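# Stack the desk carton onto the coffee-table carton pile

## Task

Take the carton that sits on the desk and set it centred on the top of the carton pile on the coffee table, facing the same direction as the cartons beneath it. The robot must not tip over or be left leaning. The carton has to stay there without the robot supporting it, so release it. At the end the arm and gripper must be well away from the pile and not over it.

## Robot and tools

ROBOT. A Hello Robot Stretch 4, about 1.6 m tall, with one arm. It has an omni-wheel base whose rim reaches at most 0.23 m from the base origin, a lift that slides up a mast, an arm that telescopes straight forward, a wrist with yaw, pitch and roll joints, and a two-finger gripper. Now and then a loose object may get nudged by something outside the robot's control.

FRAMES. Base frame: origin on the floor below the base centre, x ahead, y to the left, z up. hand_pose is reported in this frame and marks a point between the tips of the open fingers; with all wrist joints at 0 its axes line up with the base axes. The printed value may be slightly off. The odometry frame is where the base frame was when the scene began. base_odometry comes from wheel rotation only, so slipping looks like travel; its heading runs from -3.142 to 3.142, positive to the left.

execute_actions. Argument "actions" is a list holding exactly one action, or an empty list, which just reports state and images. Optional "cameras" picks images: head_camera, head_left_camera, head_right_camera, wrist_camera or all; omitted, null or ["all"] gives every camera, [] gives none, and an unknown name rejects the call. An action contains "base", "joints" or both, with optional "pace" and "contact_limits"; or it is {"end_of_arm": "enable_torque"} alone. The motions in one action begin together and may finish at different times. No action runs longer than 15 s.
- "base": one command only, each a relative move from where the base last reported itself. translate_m: straight drive in metres, forward positive, -2 to 2. strafe_m: sideways in metres, left positive, -2 to 2. rotate_rad: turn in place in radians, counter-clockwise (left) positive, -3.2 to 3.2.
- "joints": a single object with absolute joint targets by name. lift_m 0 to 1.2 m; arm_m 0 to 0.55 m (extension); wrist_yaw_rad -1.134 to 4.276 (0 points ahead, positive turns left, 3.14 tucked back, above 3.4 the arm may block it); wrist_pitch_rad -1.117 to 4.259 (0 level, 1.57 pointing down); wrist_roll_rad -1.117 to 4.259 (0 keeps both fingers level, positive turns clockwise as seen from behind); gripper_m -0.038 to 0.141 m, the fingertip gap, negative meaning the tips press together. Completion tolerances: ±0.004 for lift, arm and gripper, ±0.02 for yaw and roll, ±0.05 for pitch. Targets outside a joint's range are clipped and reported; other bad values or unknown keys reject the whole call with no motion.
- "pace": "slow", "default", "fast" or "max"; base speeds 0.1/0.3/0.4/0.6 m/s and 1/2/3/4 rad/s respectively, reduced when lift_m exceeds 0.2 (down to 0.3 m/s and 1 rad/s at 1.2).
- "contact_limits": only {"arm_m": value}, 0 (gentlest) to 0.75 (firmest), default 0.5; the arm halts when it pushes beyond this.
A joint or the base not named in an action may still be driving at its earlier target without the status showing it. If a result reports a stop, any later execute_actions, wait or finished_scene calls in the same reply are skipped.

wait: "seconds" 0 to 10; nothing new is commanded; returns state and images.
zoom_image: "camera" plus "region" [x0, y0, x1, y1] in pixels of that camera's latest full image, origin top-left, at most 504 by 504.
read_manual: optional "section" ("licences"); only licence text, no motion.
finished_scene: "scene" (integer); ends the current scene for good and reports success. The goal must already hold and keep holding.

CAMERAS. head_camera (420x560) sits atop the mast looking forward and down; turn the base to look elsewhere. head_left_camera and head_right_camera (420x672 fisheyes) look down more steeply on either side and show the base and arm. wrist_camera (616x392) looks along the fingers, whose tips appear near the bottom.

RESULT LINES. base_status and joint_status give how each motion ended: "done" (for the base, wheels turned the commanded amount even if slipping); "off_target" (stopped short, may still push); "contact_stop_at_<key>" (hit something; that part goes slack, so a lift can sag under load or wheels roll); "limit_stop_at_<name>", e.g. own_body (self-collision, move away from the body; likely with pitch below -0.2 and roll below -0.4 or above 4) or tilt (leaning over 6 degrees; lift, arm and wheels go slack until upright); "time_out"; "torque_fault" (a wrist or gripper motor overloaded and went limp; send enable_torque). After these the old target is dropped. on_its_own lists uncommanded things; its "held at" is the held target, not the position. lidar_m: 12 ranges in metres, 30-degree sectors starting straight ahead and going counter-clockwise (4th left, 7th behind, 10th right); "-" means nothing seen or closer than 0.25 m; table tops register. wrist_depth_mm: 7x7 grid of depths, 100 to 2000 mm, row by row from top left. turned_by_wheels vs turned_by_imu differing by over about 0.1 rad suggests a bump or slip. base_tilt is in degrees, forward and right positive, with a fixed bias up to 1.5. motor_effort is percent of maximum, positive toward larger joint values, peak in brackets; a held load shifts wrist_pitch effort; for wheels positive means turning right.

GRIPPING. Command gripper_m smaller than the carton's width; smaller squeezes harder and pulls the object in. Neither the reading nor "done" proves a grasp; check gripper effort. If fingertips jam on a surface below, raise the lift.

SUGGESTED ORDER. Unfold with lift_m 0.4 and wrist_yaw_rad 0 together, find the desk carton, grasp it, carry it with the arm retracted, align with the stack, lower gently, open, then retract and move the hand away from above the stack.

AVOID. Driving or turning with over 1 kg held and arm_m above 0.2, especially at fast paces; strong pushes or pulls, notably with a high gripper; holding over about 2 kg with a level wrist; drops, slams, knocking the stack over, and leaving the robot tilted.

Each tool is called after ">>>" as a command line: name --argument value for each argument, lists and objects as JSON in quotes; but a table of rows of numbers goes row by row, as --pt "numbers of a row", without its own name.

## Session

>>> execute_actions --actions '[]'

Scene clock: 0.00 s.
base_odometry: x=+0.000 y=+0.000 heading=+0.000 (m, m, rad; odometry frame)
turned_by_wheels: +0.000 (rad since the last result)
turned_by_imu: +0.000 (rad since the last result)
base_tilt: forward=+0.1 right=+0.4 (deg)
lidar_m: 1.29 1.22 2.42 1.44 1.24 1.24 1.43 1.27 1.30 1.52 2.17 2.47
base_status: not commanded
joint_positions: lift_m=+0.169 arm_m=+0.000 wrist_yaw_rad=+3.114 wrist_pitch_rad=+0.008 wrist_roll_rad=+0.010 gripper_m=+0.057
joint_status: not commanded
motor_effort: lift_m=+21 arm_m=+0 wrist_yaw_rad=+0 wrist_pitch_rad=-7 wrist_roll_rad=+0 gripper_m=-1 wheel_0=+0 wheel_1=+0 wheel_2=+0 (%)
hand_pose: x=-0.1150 y=+0.0954 z=+0.3450 quat_wxyz=(+0.014, -0.004, +0.005, +1.000) (m; base frame)
wrist_depth_mm: - 125 - 1756 1397 1229 1078 / - 125 191 1661 1397 1205 1078 / 116 138 246 1708 1397 1229 1060 / 1808 - - 1618 1366 1182 1042 / 1336 1576 1756 1576 1336 1182 1025 / 904 866 917 1078 1229 1138 1025 / 683 699 - 854 842 1008 976
pictures: head_camera, head_left_camera, head_right_camera, wrist_camera
Images, in order (width x height): head_camera 420x560, head_left_camera 420x672, head_right_camera 420x672, wrist_camera 616x392.

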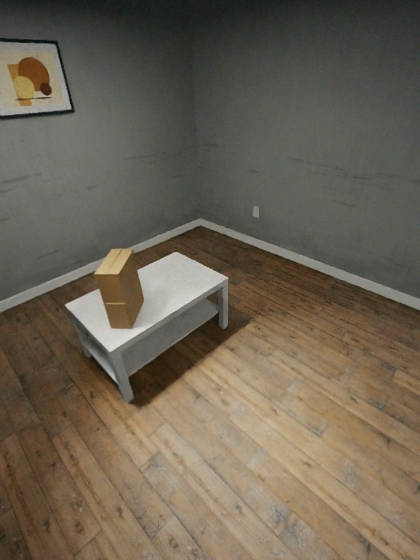

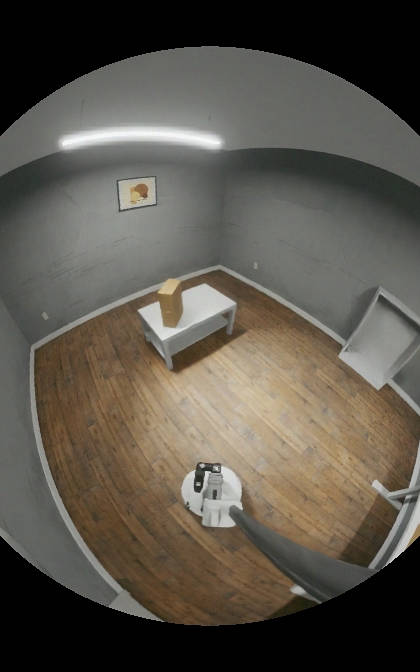

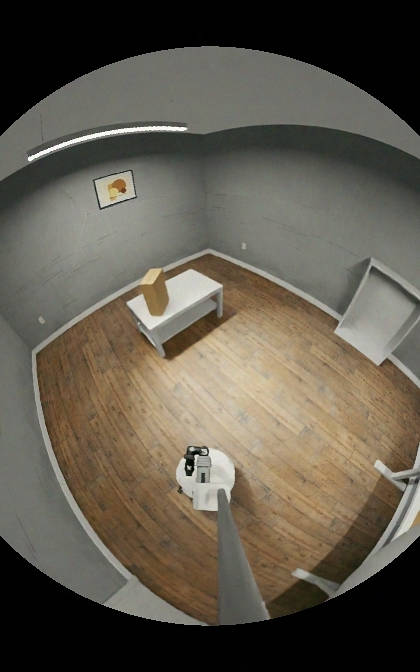

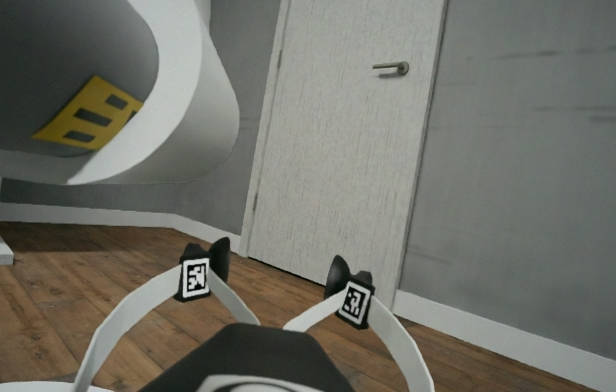

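>>> execute_actions --actions '[{"base":{"rotate_rad":-2.0},"joints":{"lift_m":0.7,"wrist_yaw_rad":0,"gripper_m":0.141},"pace":"fast"}]' --cameras '["head_camera","wrist_camera"]'

Scene clock: 5.33 s.
base_odometry: x=+0.000 y=+0.000 heading=-2.000 (m, m, rad; odometry frame)
turned_by_wheels: -2.000 (rad since the last result)
turned_by_imu: -2.034 (rad since the last result)
base_tilt: forward=+0.2 right=+0.4 (deg)
lidar_m: 1.25 1.62 2.16 2.49 1.24 1.20 2.18 1.42 1.25 1.27 1.55 1.24
base_status: done
joint_positions: lift_m=+0.700 arm_m=+0.000 wrist_yaw_rad=+0.000 wrist_pitch_rad=+0.008 wrist_roll_rad=+0.010 gripper_m=+0.141
joint_status: all done
motor_effort: lift_m=+25(25) arm_m=+0(0) wrist_yaw_rad=-1(7) wrist_pitch_rad=-7(7) wrist_roll_rad=+0(0) gripper_m=+1(2) wheel_0=-2(7) wheel_1=-2(8) wheel_2=-2(11) (%)
hand_pose: x=+0.4595 y=-0.0873 z=+0.8756 quat_wxyz=(+1.000, +0.005, +0.004, +0.000) (m; base frame)
wrist_depth_mm: - - - 1921 1756 1661 1537 / - - - 1863 1756 1661 1576 / - - - 1863 1756 1618 1537 / - - - 1808 1708 1618 1576 / - 210 1576 1182 1537 1618 1499 / - - 1618 1863 220 1118 1499 / 1537 1661 - 1808 1756 1576 1499
pictures: head_camera, wrist_camera
Images, in order (width x height): head_camera 420x560, wrist_camera 616x392.

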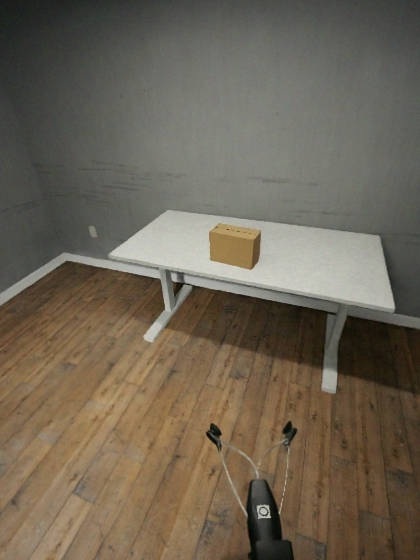

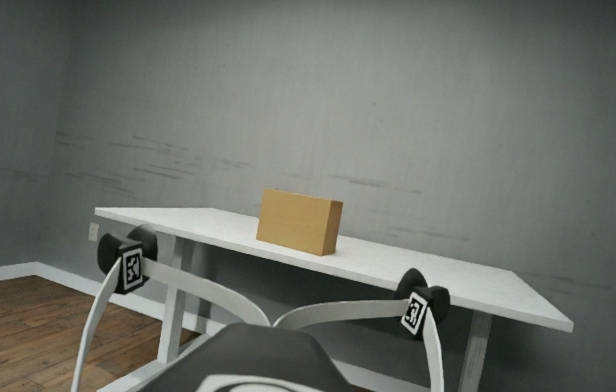

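>>> execute_actions --actions '[{"base":{"translate_m":0.85},"joints":{"lift_m":1.18,"wrist_pitch_rad":1.57,"wrist_roll_rad":2.02,"arm_m":0.35},"pace":"fast"}]' --cameras '["head_camera","wrist_camera","head_right_camera"]'

Scene clock: 17.20 s.
base_odometry: x=-0.354 y=-0.773 heading=-2.000 (m, m, rad; odometry frame)
turned_by_wheels: +0.000 (rad since the last result)
turned_by_imu: -0.002 (rad since the last result)
base_tilt: forward=+0.1 right=+0.4 (deg)
lidar_m: 0.48 0.62 1.85 1.85 2.08 1.92 3.47 1.74 1.54 0.84 0.52 0.45
base_status: done
joint_positions: lift_m=+1.180 arm_m=+0.348 wrist_yaw_rad=+0.000 wrist_pitch_rad=+1.569 wrist_roll_rad=+2.019 gripper_m=+0.141
joint_status: all done
motor_effort: lift_m=+25(28) arm_m=+8(9) wrist_yaw_rad=+0(1) wrist_pitch_rad=+2(3) wrist_roll_rad=+2(7) gripper_m=+1(0) wheel_0=+1(6) wheel_1=+1(4) wheel_2=+0(9) (%)
hand_pose: x=+0.5198 y=-0.0874 z=+1.0694 quat_wxyz=(+0.377, +0.599, +0.376, -0.598) (m; base frame)
wrist_depth_mm: 549 549 559 564 1281 1281 1308 / 549 554 559 564 1281 1255 1336 / 554 387 399 569 1281 1078 1308 / 549 384 477 1281 1118 1078 1308 / 554 211 569 1281 1281 1308 1308 / 559 392 394 574 220 1308 1336 / 559 569 - 1281 1308 1336 1366
pictures: head_camera, head_right_camera, wrist_camera
Images, in order (width x height): head_camera 420x560, head_right_camera 420x672, wrist_camera 616x392.

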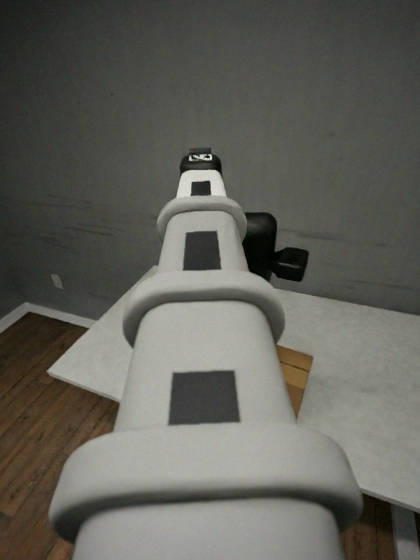

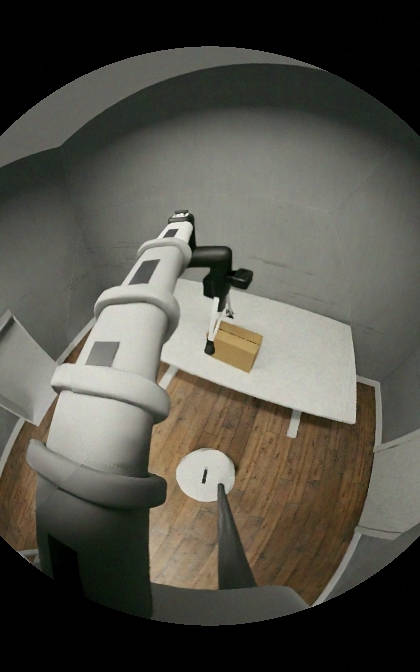

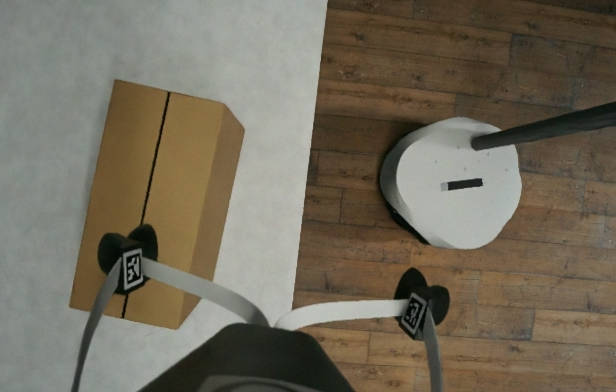

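>>> execute_actions --actions '[{"base":{"strafe_m":-0.064},"joints":{"lift_m":1.06,"wrist_roll_rad":2.05,"arm_m":0.483}}]' --cameras '["wrist_camera","head_right_camera"]'

Scene clock: 23.70 s.
base_odometry: x=-0.412 y=-0.746 heading=-2.000 (m, m, rad; odometry frame)
turned_by_wheels: +0.000 (rad since the last result)
turned_by_imu: -0.001 (rad since the last result)
base_tilt: forward=+0.2 right=+0.5 (deg)
lidar_m: 0.43 0.58 1.90 1.90 2.12 1.93 2.59 1.67 1.47 0.73 0.50 0.45
base_status: done
joint_positions: lift_m=+1.060 arm_m=+0.481 wrist_yaw_rad=+0.000 wrist_pitch_rad=+1.570 wrist_roll_rad=+2.049 gripper_m=+0.141
joint_status: all done
motor_effort: lift_m=+16(23) arm_m=+9(12) wrist_yaw_rad=+0(0) wrist_pitch_rad=-2(1) wrist_roll_rad=+2(3) gripper_m=-1(1) wheel_0=-1(9) wheel_1=+1(8) wheel_2=+0(0) (%)
hand_pose: x=+0.6526 y=-0.0874 z=+0.9501 quat_wxyz=(+0.367, +0.605, +0.367, -0.604) (m; base frame)
wrist_depth_mm: 436 436 442 449 452 1182 1182 / 439 439 442 276 455 1160 1182 / 439 442 273 274 459 976 976 / 439 442 276 276 459 976 976 / 442 211 274 278 462 1182 1205 / 445 449 276 278 220 1205 1205 / 445 449 - 281 466 1205 1205
pictures: head_right_camera, wrist_camera
Images, in order (width x height): head_right_camera 420x672, wrist_camera 616x392.

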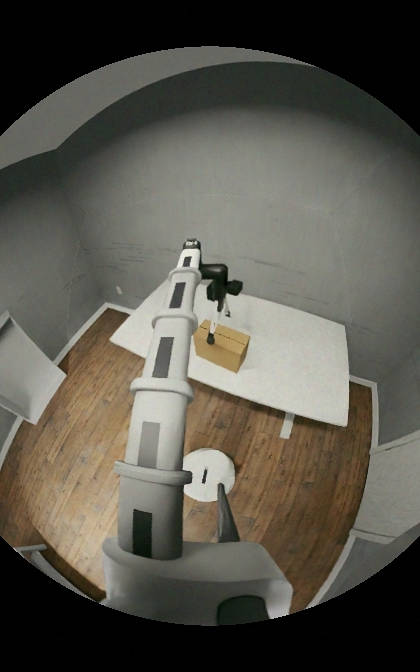

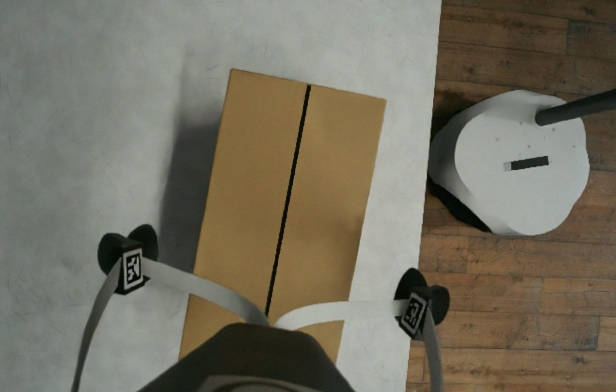

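Well centred.

>>> execute_actions --actions '[{"joints":{"lift_m":0.965}}]' --cameras '["wrist_camera"]'

>>> execute_actions --actions '[{"joints":{"gripper_m":0.04}}]' --cameras '["wrist_camera","head_right_camera"]'

Scene clock: 29.07 s.
base_odometry: x=-0.412 y=-0.746 heading=-2.000 (m, m, rad; odometry frame)
turned_by_wheels: +0.000 (rad since the last result)
turned_by_imu: -0.001 (rad since the last result)
base_tilt: forward=+0.2 right=+0.5 (deg)
lidar_m: 0.45 0.56 1.89 1.90 2.12 1.92 2.56 1.68 1.46 0.75 0.48 0.45
base_status: not commanded
joint_positions: lift_m=+0.966 arm_m=+0.481 wrist_yaw_rad=+0.000 wrist_pitch_rad=+1.570 wrist_roll_rad=+2.049 gripper_m=+0.141
joint_status: all done
motor_effort: lift_m=+11(13) arm_m=+9(9) wrist_yaw_rad=+0(0) wrist_pitch_rad=+1(2) wrist_roll_rad=+2(2) gripper_m=+2(1) wheel_0=-1(1) wheel_1=+1(1) wheel_2=+0(0) (%)
hand_pose: x=+0.6527 y=-0.0874 z=+0.8555 quat_wxyz=(+0.367, +0.605, +0.367, -0.604) (m; base frame)
wrist_depth_mm: 347 351 181 357 362 1098 1078 / 349 355 181 182 185 1078 991 / 351 353 182 184 186 878 891 / 351 357 182 184 186 891 891 / 353 193 183 185 187 1098 1118 / 355 359 183 185 189 1098 1118 / 357 359 - 187 370 1118 1118
pictures: wrist_camera
Images, in order (width x height): wrist_camera 616x392.

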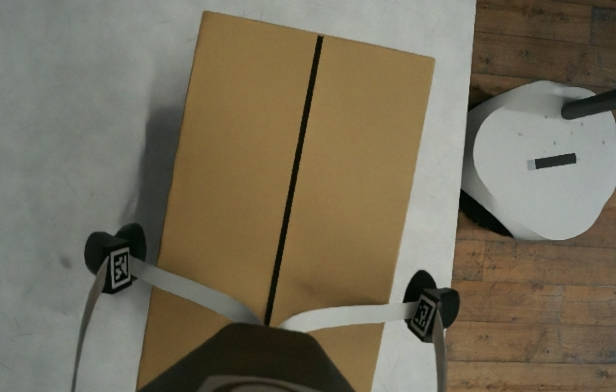

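Scene clock: 31.07 s.
base_odometry: x=-0.412 y=-0.746 heading=-2.000 (m, m, rad; odometry frame)
turned_by_wheels: +0.000 (rad since the last result)
turned_by_imu: +0.000 (rad since the last result)
base_tilt: forward=+0.2 right=+0.5 (deg)
lidar_m: 0.47 0.60 1.89 1.90 2.11 1.94 2.56 1.67 1.50 0.77 0.48 0.45
base_status: not commanded
joint_positions: lift_m=+0.965 arm_m=+0.481 wrist_yaw_rad=+0.000 wrist_pitch_rad=+1.570 wrist_roll_rad=+2.050 gripper_m=+0.041
joint_status: all done
motor_effort: lift_m=+16(16) arm_m=+9(9) wrist_yaw_rad=+0(1) wrist_pitch_rad=-1(2) wrist_roll_rad=+2(2) gripper_m=-31(33) wheel_0=-1(2) wheel_1=+1(1) wheel_2=+0(0) (%)
hand_pose: x=+0.6527 y=-0.0874 z=+0.8551 quat_wxyz=(+0.367, +0.605, +0.367, -0.604) (m; base frame)
wrist_depth_mm: 345 345 162 163 359 1078 1098 / 345 349 162 164 166 976 991 / 345 351 163 165 167 866 878 / 349 351 163 165 167 878 891 / 349 174 164 166 168 1078 1098 / 351 169 165 167 169 1098 1118 / 353 355 - 126 176 1098 1118
pictures: head_right_camera, wrist_camera
Images, in order (width x height): head_right_camera 420x672, wrist_camera 616x392.

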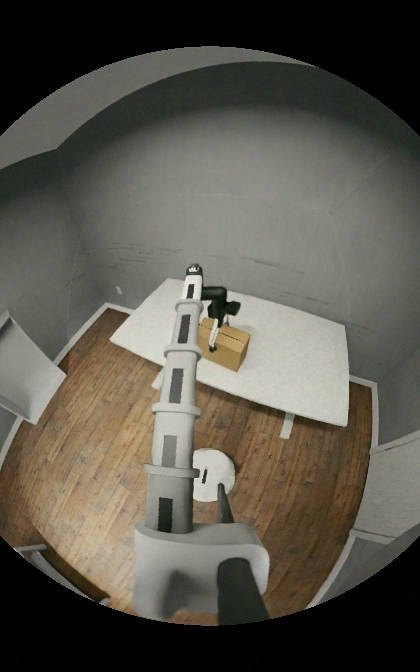

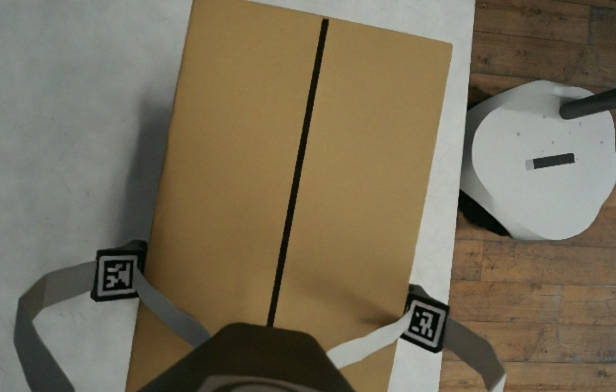

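>>> execute_actions --actions '[{"joints":{"lift_m":1.1,"arm_m":0.15}}]' --cameras '[]'

>>> execute_actions --actions '[{"base":{"rotate_rad":2.63},"pace":"slow"}]' --cameras '["wrist_camera"]'

>>> execute_actions --actions '[{"base":{"translate_m":1.55},"joints":{"wrist_roll_rad":0.7,"lift_m":1.19}}]'

Scene clock: 38.63 s.
base_odometry: x=-0.412 y=-0.746 heading=-2.000 (m, m, rad; odometry frame)
turned_by_wheels: +0.000 (rad since the last result)
turned_by_imu: -0.001 (rad since the last result)
base_tilt: forward=+0.2 right=+0.5 (deg)
lidar_m: 0.25 0.57 1.89 1.91 2.11 1.91 2.57 1.67 1.48 1.49 0.50 0.25
base_status: not commanded
joint_positions: lift_m=+1.100 arm_m=+0.152 wrist_yaw_rad=+0.000 wrist_pitch_rad=+1.570 wrist_roll_rad=+2.050 gripper_m=+0.041
joint_status: all done
motor_effort: lift_m=+27(26) arm_m=-9(6) wrist_yaw_rad=+0(0) wrist_pitch_rad=-1(0) wrist_roll_rad=+1(2) gripper_m=-30(32) wheel_0=-1(1) wheel_1=+1(1) wheel_2=+0(0) (%)
hand_pose: x=+0.3227 y=-0.0874 z=+0.9892 quat_wxyz=(+0.367, +0.605, +0.367, -0.604) (m; base frame)
wrist_depth_mm: 477 477 161 164 1182 1205 1229 / 477 477 162 164 166 1205 1255 / 477 484 163 164 166 1205 891 / 477 480 163 165 167 1229 1255 / 480 174 164 165 168 1229 1229 / 477 169 164 167 169 1229 1281 / 484 488 - 126 176 1255 1255
pictures: none
No camera images: the call's "cameras" was empty. Leave "cameras" out to get every camera's image.

Scene clock: 42.53 s.
base_odometry: x=-0.412 y=-0.746 heading=+0.629 (m, m, rad; odometry frame)
turned_by_wheels: +2.630 (rad since the last result)
turned_by_imu: +2.672 (rad since the last result)
base_tilt: forward=+0.2 right=+0.4 (deg)
lidar_m: 0.25 2.52 1.64 1.44 1.52 0.48 0.44 0.46 0.61 1.91 1.95 0.25
base_status: done
joint_positions: lift_m=+1.100 arm_m=+0.152 wrist_yaw_rad=+0.000 wrist_pitch_rad=+1.570 wrist_roll_rad=+2.050 gripper_m=+0.041
joint_status: not commanded
motor_effort: lift_m=+26(26) arm_m=-9(9) wrist_yaw_rad=+0(0) wrist_pitch_rad=-2(4) wrist_roll_rad=+2(1) gripper_m=-31(30) wheel_0=-2(5) wheel_1=-2(4) wheel_2=+0(5) (%)
hand_pose: x=+0.3227 y=-0.0874 z=+0.9892 quat_wxyz=(+0.367, +0.605, +0.367, -0.604) (m; base frame)
wrist_depth_mm: 1160 1160 161 163 1182 1205 1229 / 1160 1160 162 164 166 1229 1229 / 1138 1182 163 164 167 1229 917 / 1160 1160 163 165 167 1229 1229 / 1182 174 164 166 168 1229 1255 / 1160 169 165 167 169 1229 1255 / 1160 1182 - 127 176 1255 1255
pictures: wrist_camera
Images, in order (width x height): wrist_camera 616x392.

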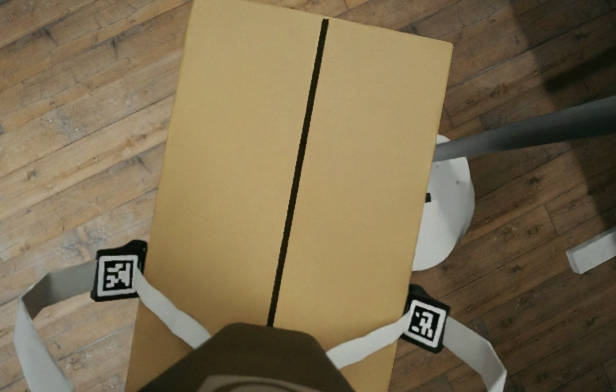

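Scene clock: 49.27 s.
base_odometry: x=+0.841 y=+0.167 heading=+0.630 (m, m, rad; odometry frame)
turned_by_wheels: +0.000 (rad since the last result)
turned_by_imu: -0.001 (rad since the last result)
base_tilt: forward=+0.2 right=+0.4 (deg)
lidar_m: 0.25 0.42 1.85 1.70 1.73 2.18 2.10 2.05 1.90 2.01 0.71 0.25
base_status: done
joint_positions: lift_m=+1.190 arm_m=+0.152 wrist_yaw_rad=+0.000 wrist_pitch_rad=+1.570 wrist_roll_rad=+0.701 gripper_m=+0.041
joint_status: all done
motor_effort: lift_m=+26(30) arm_m=-8(9) wrist_yaw_rad=+0(0) wrist_pitch_rad=-1(0) wrist_roll_rad=-2(7) gripper_m=-32(31) wheel_0=+0(7) wheel_1=+1(7) wheel_2=+1(8) (%)
hand_pose: x=+0.3226 y=-0.0874 z=+1.0793 quat_wxyz=(+0.664, +0.243, +0.664, -0.243) (m; base frame)
wrist_depth_mm: 820 477 161 163 831 1308 1281 / 1229 480 162 164 166 1308 1308 / 1229 820 163 165 167 1308 1308 / 1229 1255 163 165 167 1308 1336 / 1255 174 164 166 168 1308 1308 / 1229 169 164 167 169 1336 1366 / 1255 1255 - 126 176 1308 1336
pictures: head_camera, head_left_camera, head_right_camera, wrist_camera
Images, in order (width x height): head_camera 420x560, head_left_camera 420x672, head_right_camera 420x672, wrist_camera 616x392.

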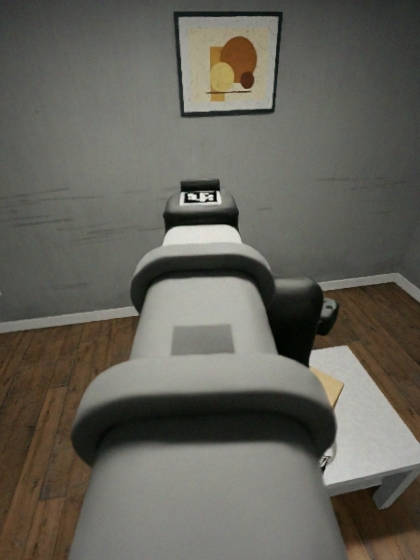

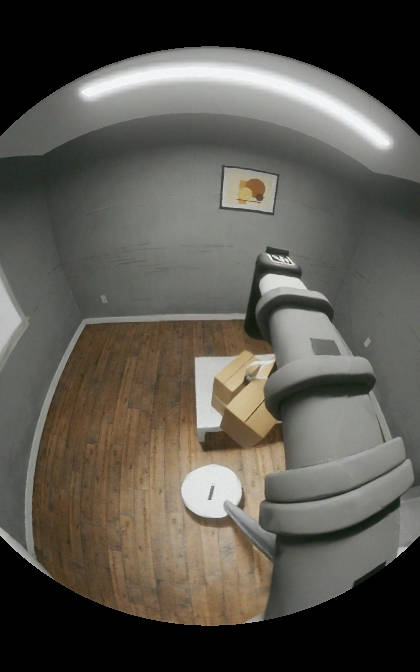

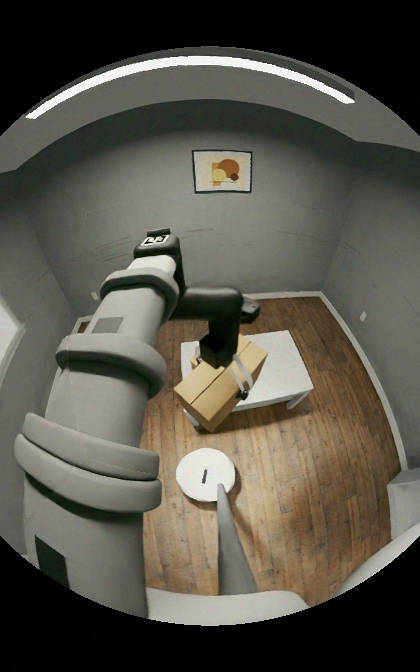

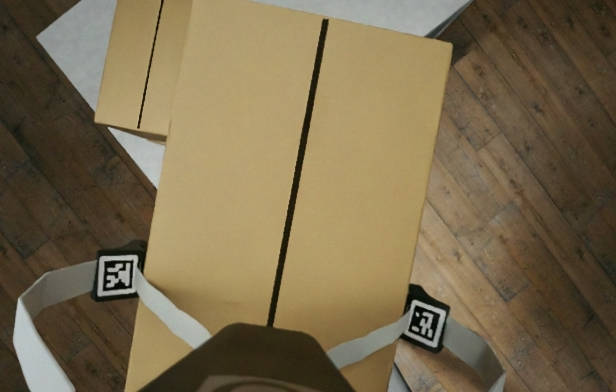

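>>> execute_actions --actions '[{"base":{"strafe_m":0.029},"joints":{"arm_m":0.436,"lift_m":1.075,"wrist_roll_rad":0.71}}]'

>>> zoom_image --camera "head_left_camera" --region '[180,280,320,450]'

>>> zoom_image --camera "head_right_camera" --region '[160,270,300,430]'

Scene clock: 57.73 s.
base_odometry: x=+0.824 y=+0.190 heading=+0.630 (m, m, rad; odometry frame)
turned_by_wheels: +0.000 (rad since the last result)
turned_by_imu: -0.001 (rad since the last result)
base_tilt: forward=+0.2 right=+0.4 (deg)
lidar_m: 0.39 1.95 1.79 1.65 1.70 2.11 2.00 2.05 1.93 1.99 0.71 0.46
base_status: done
joint_positions: lift_m=+1.075 arm_m=+0.434 wrist_yaw_rad=+0.000 wrist_pitch_rad=+1.570 wrist_roll_rad=+0.709 gripper_m=+0.041
joint_status: all done
motor_effort: lift_m=+16(18) arm_m=+9(9) wrist_yaw_rad=-1(1) wrist_pitch_rad=-2(1) wrist_roll_rad=+2(4) gripper_m=-30(30) wheel_0=+1(8) wheel_1=-1(9) wheel_2=+0(1) (%)
hand_pose: x=+0.6056 y=-0.0874 z=+0.9651 quat_wxyz=(+0.663, +0.246, +0.663, -0.245) (m; base frame)
wrist_depth_mm: 1138 1138 162 163 732 741 1182 / 1138 1118 162 164 166 750 1205 / 1138 715 163 164 167 759 1205 / 1138 1138 163 165 167 1205 1205 / 1138 174 164 166 168 1229 1229 / 1138 169 164 167 169 1205 1205 / 1160 1160 - 126 176 1205 1205
pictures: head_camera, head_left_camera, head_right_camera, wrist_camera
Images, in order (width x height): head_camera 420x560, head_left_camera 420x672, head_right_camera 420x672, wrist_camera 616x392.

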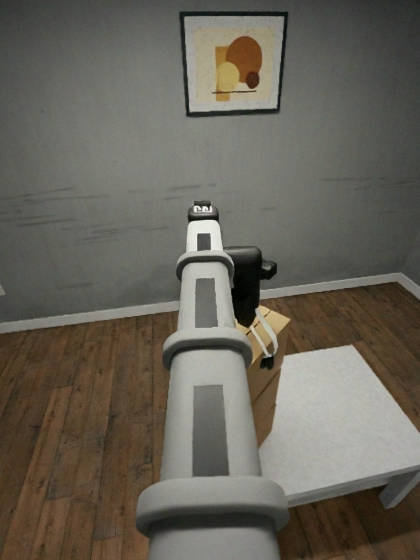

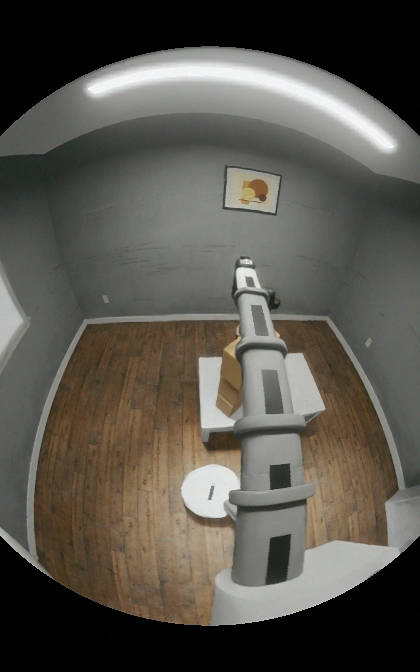

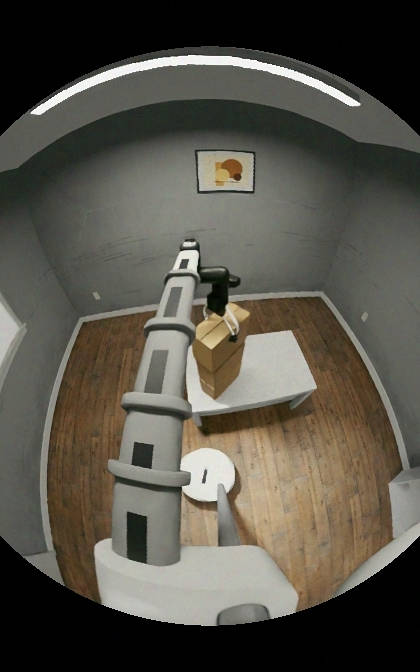

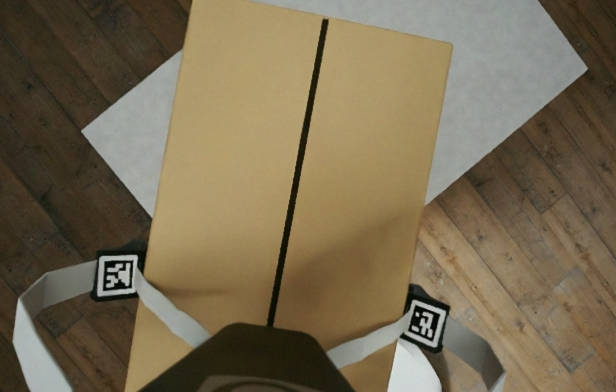

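Region (180, 280, 320, 450) of head_left_camera's 420x672 image, scaled by 2.965, with more detail than that image has; it fills the left 415 columns of this view, and the rest is white.

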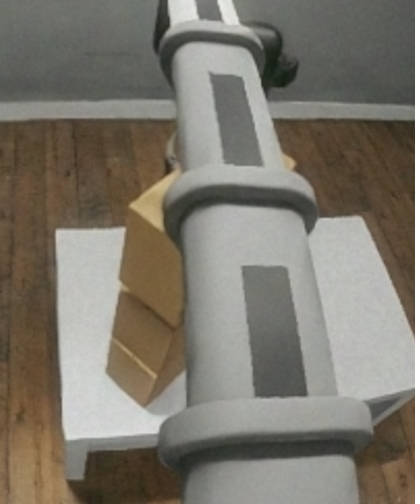

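Region (160, 270, 300, 430) of head_right_camera's 420x672 image, scaled by 3.150, with more detail than that image has; it fills the left 441 columns of this view, and the rest is white.

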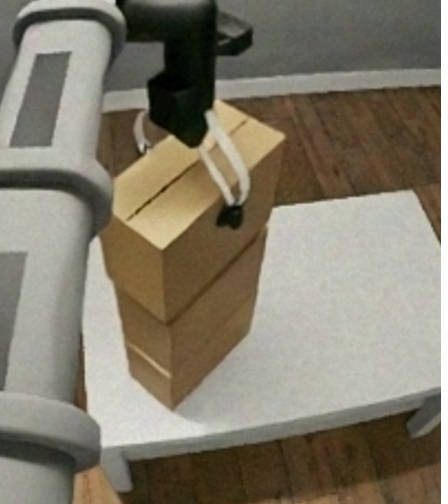

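>>> execute_actions --actions '[{"base":{"strafe_m":-0.006},"joints":{"lift_m":1.052,"arm_m":0.444},"pace":"slow"}]' --cameras '["head_right_camera"]'

>>> zoom_image --camera "head_right_camera" --region '[170,290,280,410]'

Scene clock: 63.40 s.
base_odometry: x=+0.827 y=+0.185 heading=+0.630 (m, m, rad; odometry frame)
turned_by_wheels: +0.000 (rad since the last result)
turned_by_imu: -0.001 (rad since the last result)
base_tilt: forward=+0.2 right=+0.4 (deg)
lidar_m: 0.41 1.95 1.82 1.67 1.73 2.11 2.03 2.05 1.90 2.02 0.70 0.46
base_status: done
joint_positions: lift_m=+1.052 arm_m=+0.442 wrist_yaw_rad=+0.000 wrist_pitch_rad=+1.570 wrist_roll_rad=+0.709 gripper_m=+0.041
joint_status: all done
motor_effort: lift_m=+16(19) arm_m=+9(9) wrist_yaw_rad=-1(1) wrist_pitch_rad=-1(1) wrist_roll_rad=+2(2) gripper_m=-30(30) wheel_0=+3(6) wheel_1=-2(5) wheel_2=+0(1) (%)
hand_pose: x=+0.6136 y=-0.0874 z=+0.9421 quat_wxyz=(+0.663, +0.246, +0.663, -0.245) (m; base frame)
wrist_depth_mm: 1098 1118 162 163 715 723 732 / 1118 1118 162 164 166 723 732 / 1098 699 163 165 166 723 1182 / 1118 699 163 165 167 1182 1182 / 1118 174 164 166 167 1182 1205 / 1118 169 164 167 168 1182 1205 / 1160 1138 - 127 176 1182 1205
pictures: head_right_camera
Images, in order (width x height): head_right_camera 420x672.

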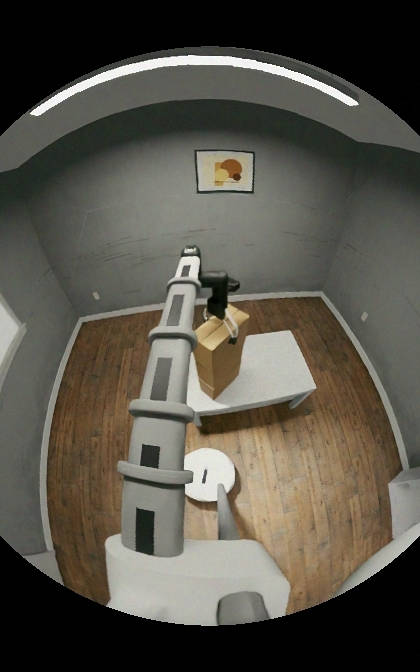

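Region (170, 290, 280, 410) of head_right_camera's 420x672 image, scaled by 4.200, with more detail than that image has; it fills the left 462 columns of this view, and the rest is white.

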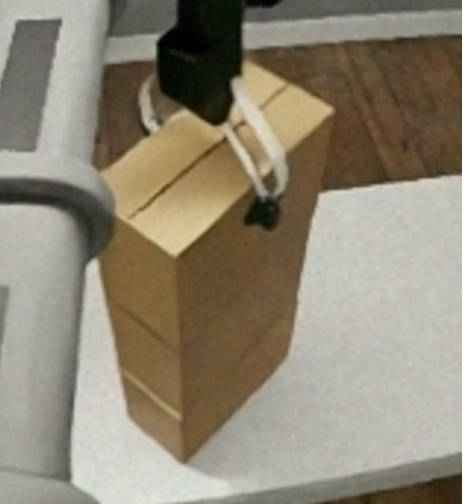

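Appears flush with ~1.2 cm gap remaining, so extend slightly more.

>>> execute_actions --actions '[{"joints":{"arm_m":0.453},"pace":"slow"}]' --cameras '[]'

>>> execute_actions --actions '[{"joints":{"gripper_m":0.141},"pace":"slow"}]' --cameras '["wrist_camera"]'

>>> execute_actions --actions '[{"joints":{"lift_m":1.17}}]' --cameras '["wrist_camera"]'

>>> execute_actions --actions '[{"base":{"strafe_m":0.35},"joints":{"arm_m":0},"pace":"fast"}]'

Scene clock: 69.80 s.
base_odometry: x=+0.827 y=+0.185 heading=+0.630 (m, m, rad; odometry frame)
turned_by_wheels: +0.000 (rad since the last result)
turned_by_imu: -0.001 (rad since the last result)
base_tilt: forward=+0.2 right=+0.4 (deg)
lidar_m: 0.40 1.96 1.81 1.67 1.73 2.14 2.00 2.06 1.93 2.01 0.69 0.46
base_status: not commanded
joint_positions: lift_m=+1.052 arm_m=+0.451 wrist_yaw_rad=+0.000 wrist_pitch_rad=+1.570 wrist_roll_rad=+0.709 gripper_m=+0.041
joint_status: all done
motor_effort: lift_m=+16(16) arm_m=+9(5) wrist_yaw_rad=+0(1) wrist_pitch_rad=+0(2) wrist_roll_rad=+2(1) gripper_m=-32(32) wheel_0=+3(3) wheel_1=-2(2) wheel_2=+0(0) (%)
hand_pose: x=+0.6226 y=-0.0874 z=+0.9421 quat_wxyz=(+0.663, +0.246, +0.663, -0.245) (m; base frame)
wrist_depth_mm: 1118 1098 161 163 707 723 723 / 1098 1098 162 164 166 723 732 / 1118 691 163 165 166 723 1205 / 1138 699 163 166 167 1182 1182 / 1118 174 164 166 168 1205 1205 / 1118 168 165 167 169 1205 1205 / 1118 1138 - 126 176 1182 1205
pictures: none
No camera images: the call's "cameras" was empty. Leave "cameras" out to get every camera's image.

Scene clock: 74.27 s.
base_odometry: x=+0.827 y=+0.185 heading=+0.630 (m, m, rad; odometry frame)
turned_by_wheels: +0.000 (rad since the last result)
turned_by_imu: -0.001 (rad since the last result)
base_tilt: forward=+0.2 right=+0.4 (deg)
lidar_m: 0.38 1.95 1.84 1.66 1.71 2.12 2.02 2.06 1.91 2.02 0.69 0.44
base_status: not commanded
joint_positions: lift_m=+1.052 arm_m=+0.451 wrist_yaw_rad=-0.001 wrist_pitch_rad=+1.572 wrist_roll_rad=+0.710 gripper_m=+0.141
joint_status: all done
motor_effort: lift_m=+16(16) arm_m=+9(9) wrist_yaw_rad=+3(4) wrist_pitch_rad=-8(11) wrist_roll_rad=+1(2) gripper_m=+2(30) wheel_0=+2(3) wheel_1=-2(2) wheel_2=+0(0) (%)
hand_pose: x=+0.6218 y=-0.0874 z=+0.9421 quat_wxyz=(+0.662, +0.246, +0.663, -0.246) (m; base frame)
wrist_depth_mm: 1118 1118 707 707 732 723 732 / 1118 1118 182 183 185 732 732 / 1118 699 182 183 186 732 1205 / 1118 699 182 185 186 1182 1205 / 1118 202 183 185 187 1182 1205 / 1138 1138 183 185 187 1182 1182 / 1138 1138 - 186 960 1182 1205
pictures: wrist_camera
Images, in order (width x height): wrist_camera 616x392.

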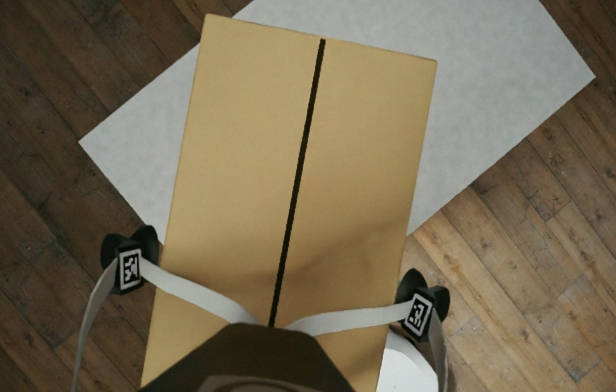

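Scene clock: 75.80 s.
base_odometry: x=+0.827 y=+0.185 heading=+0.630 (m, m, rad; odometry frame)
turned_by_wheels: +0.000 (rad since the last result)
turned_by_imu: +0.000 (rad since the last result)
base_tilt: forward=+0.2 right=+0.4 (deg)
lidar_m: 0.39 1.95 1.83 1.67 1.68 2.13 2.41 2.06 1.92 2.04 0.70 0.45
base_status: not commanded
joint_positions: lift_m=+1.170 arm_m=+0.451 wrist_yaw_rad=+0.000 wrist_pitch_rad=+1.570 wrist_roll_rad=+0.710 gripper_m=+0.141
joint_status: all done
motor_effort: lift_m=+26(29) arm_m=+9(9) wrist_yaw_rad=+1(3) wrist_pitch_rad=-2(9) wrist_roll_rad=+1(1) gripper_m=+1(1) wheel_0=+2(3) wheel_1=-2(2) wheel_2=+0(0) (%)
hand_pose: x=+0.6225 y=-0.0874 z=+1.0593 quat_wxyz=(+0.663, +0.246, +0.663, -0.246) (m; base frame)
wrist_depth_mm: 1205 1229 1255 820 831 842 1281 / 1205 1229 820 809 831 842 1308 / 1229 809 809 294 842 842 1281 / 1205 1255 293 296 831 1308 1308 / 1229 211 296 297 1281 1308 1308 / 1255 1229 294 296 220 1308 1336 / 1255 1255 - 298 1078 1308 1336
pictures: wrist_camera
Images, in order (width x height): wrist_camera 616x392.

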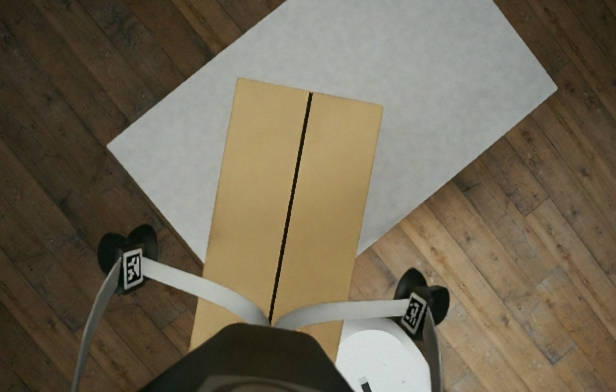

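Scene clock: 78.27 s.
base_odometry: x=+0.621 y=+0.468 heading=+0.630 (m, m, rad; odometry frame)
turned_by_wheels: +0.000 (rad since the last result)
turned_by_imu: -0.001 (rad since the last result)
base_tilt: forward=+0.2 right=+0.4 (deg)
lidar_m: 0.82 1.90 1.43 1.30 1.35 1.70 2.36 2.07 2.29 2.28 0.62 0.45
base_status: done
joint_positions: lift_m=+1.170 arm_m=+0.002 wrist_yaw_rad=+0.000 wrist_pitch_rad=+1.570 wrist_roll_rad=+0.710 gripper_m=+0.141
joint_status: all done
motor_effort: lift_m=+25(26) arm_m=-8(9) wrist_yaw_rad=+1(0) wrist_pitch_rad=-3(2) wrist_roll_rad=+1(1) gripper_m=-1(1) wheel_0=+1(10) wheel_1=+0(9) wheel_2=+1(2) (%)
hand_pose: x=+0.1727 y=-0.0874 z=+1.0594 quat_wxyz=(+0.663, +0.246, +0.663, -0.246) (m; base frame)
wrist_depth_mm: 1205 1205 1229 820 1255 1281 1281 / 1205 1229 1229 1281 1281 1281 1308 / 1229 1229 1255 1255 1281 1308 1308 / 1229 1229 1255 1281 1281 1281 1308 / 1229 211 1255 1060 1281 1308 1336 / 1229 1229 1060 1078 219 1336 1308 / 1229 1255 - 1308 580 1308 1308
pictures: head_camera, head_left_camera, head_right_camera, wrist_camera
Images, in order (width x height): head_camera 420x560, head_left_camera 420x672, head_right_camera 420x672, wrist_camera 616x392.

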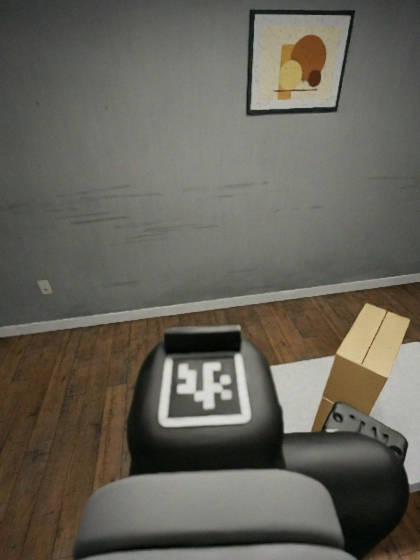

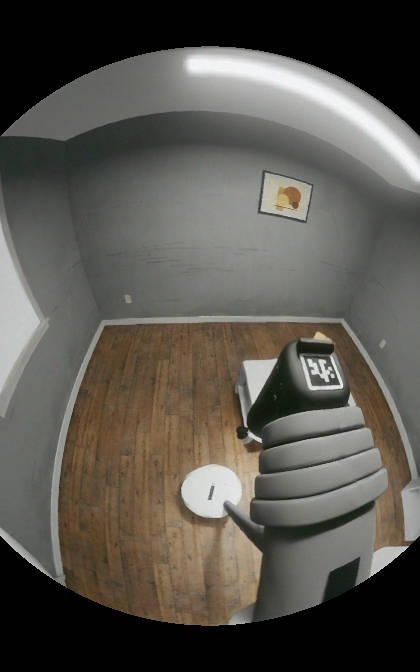

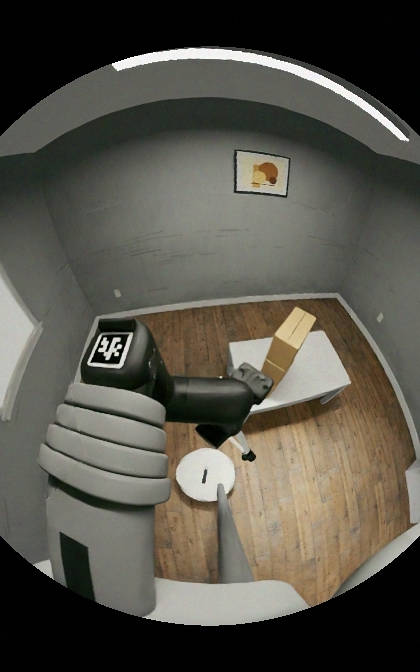

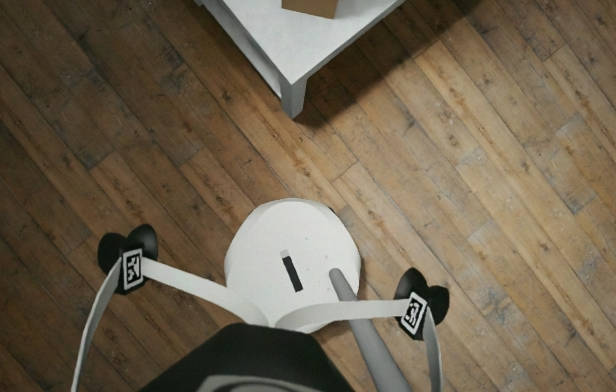

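>>> finished_scene --scene 1

The scene is finished: the task was done.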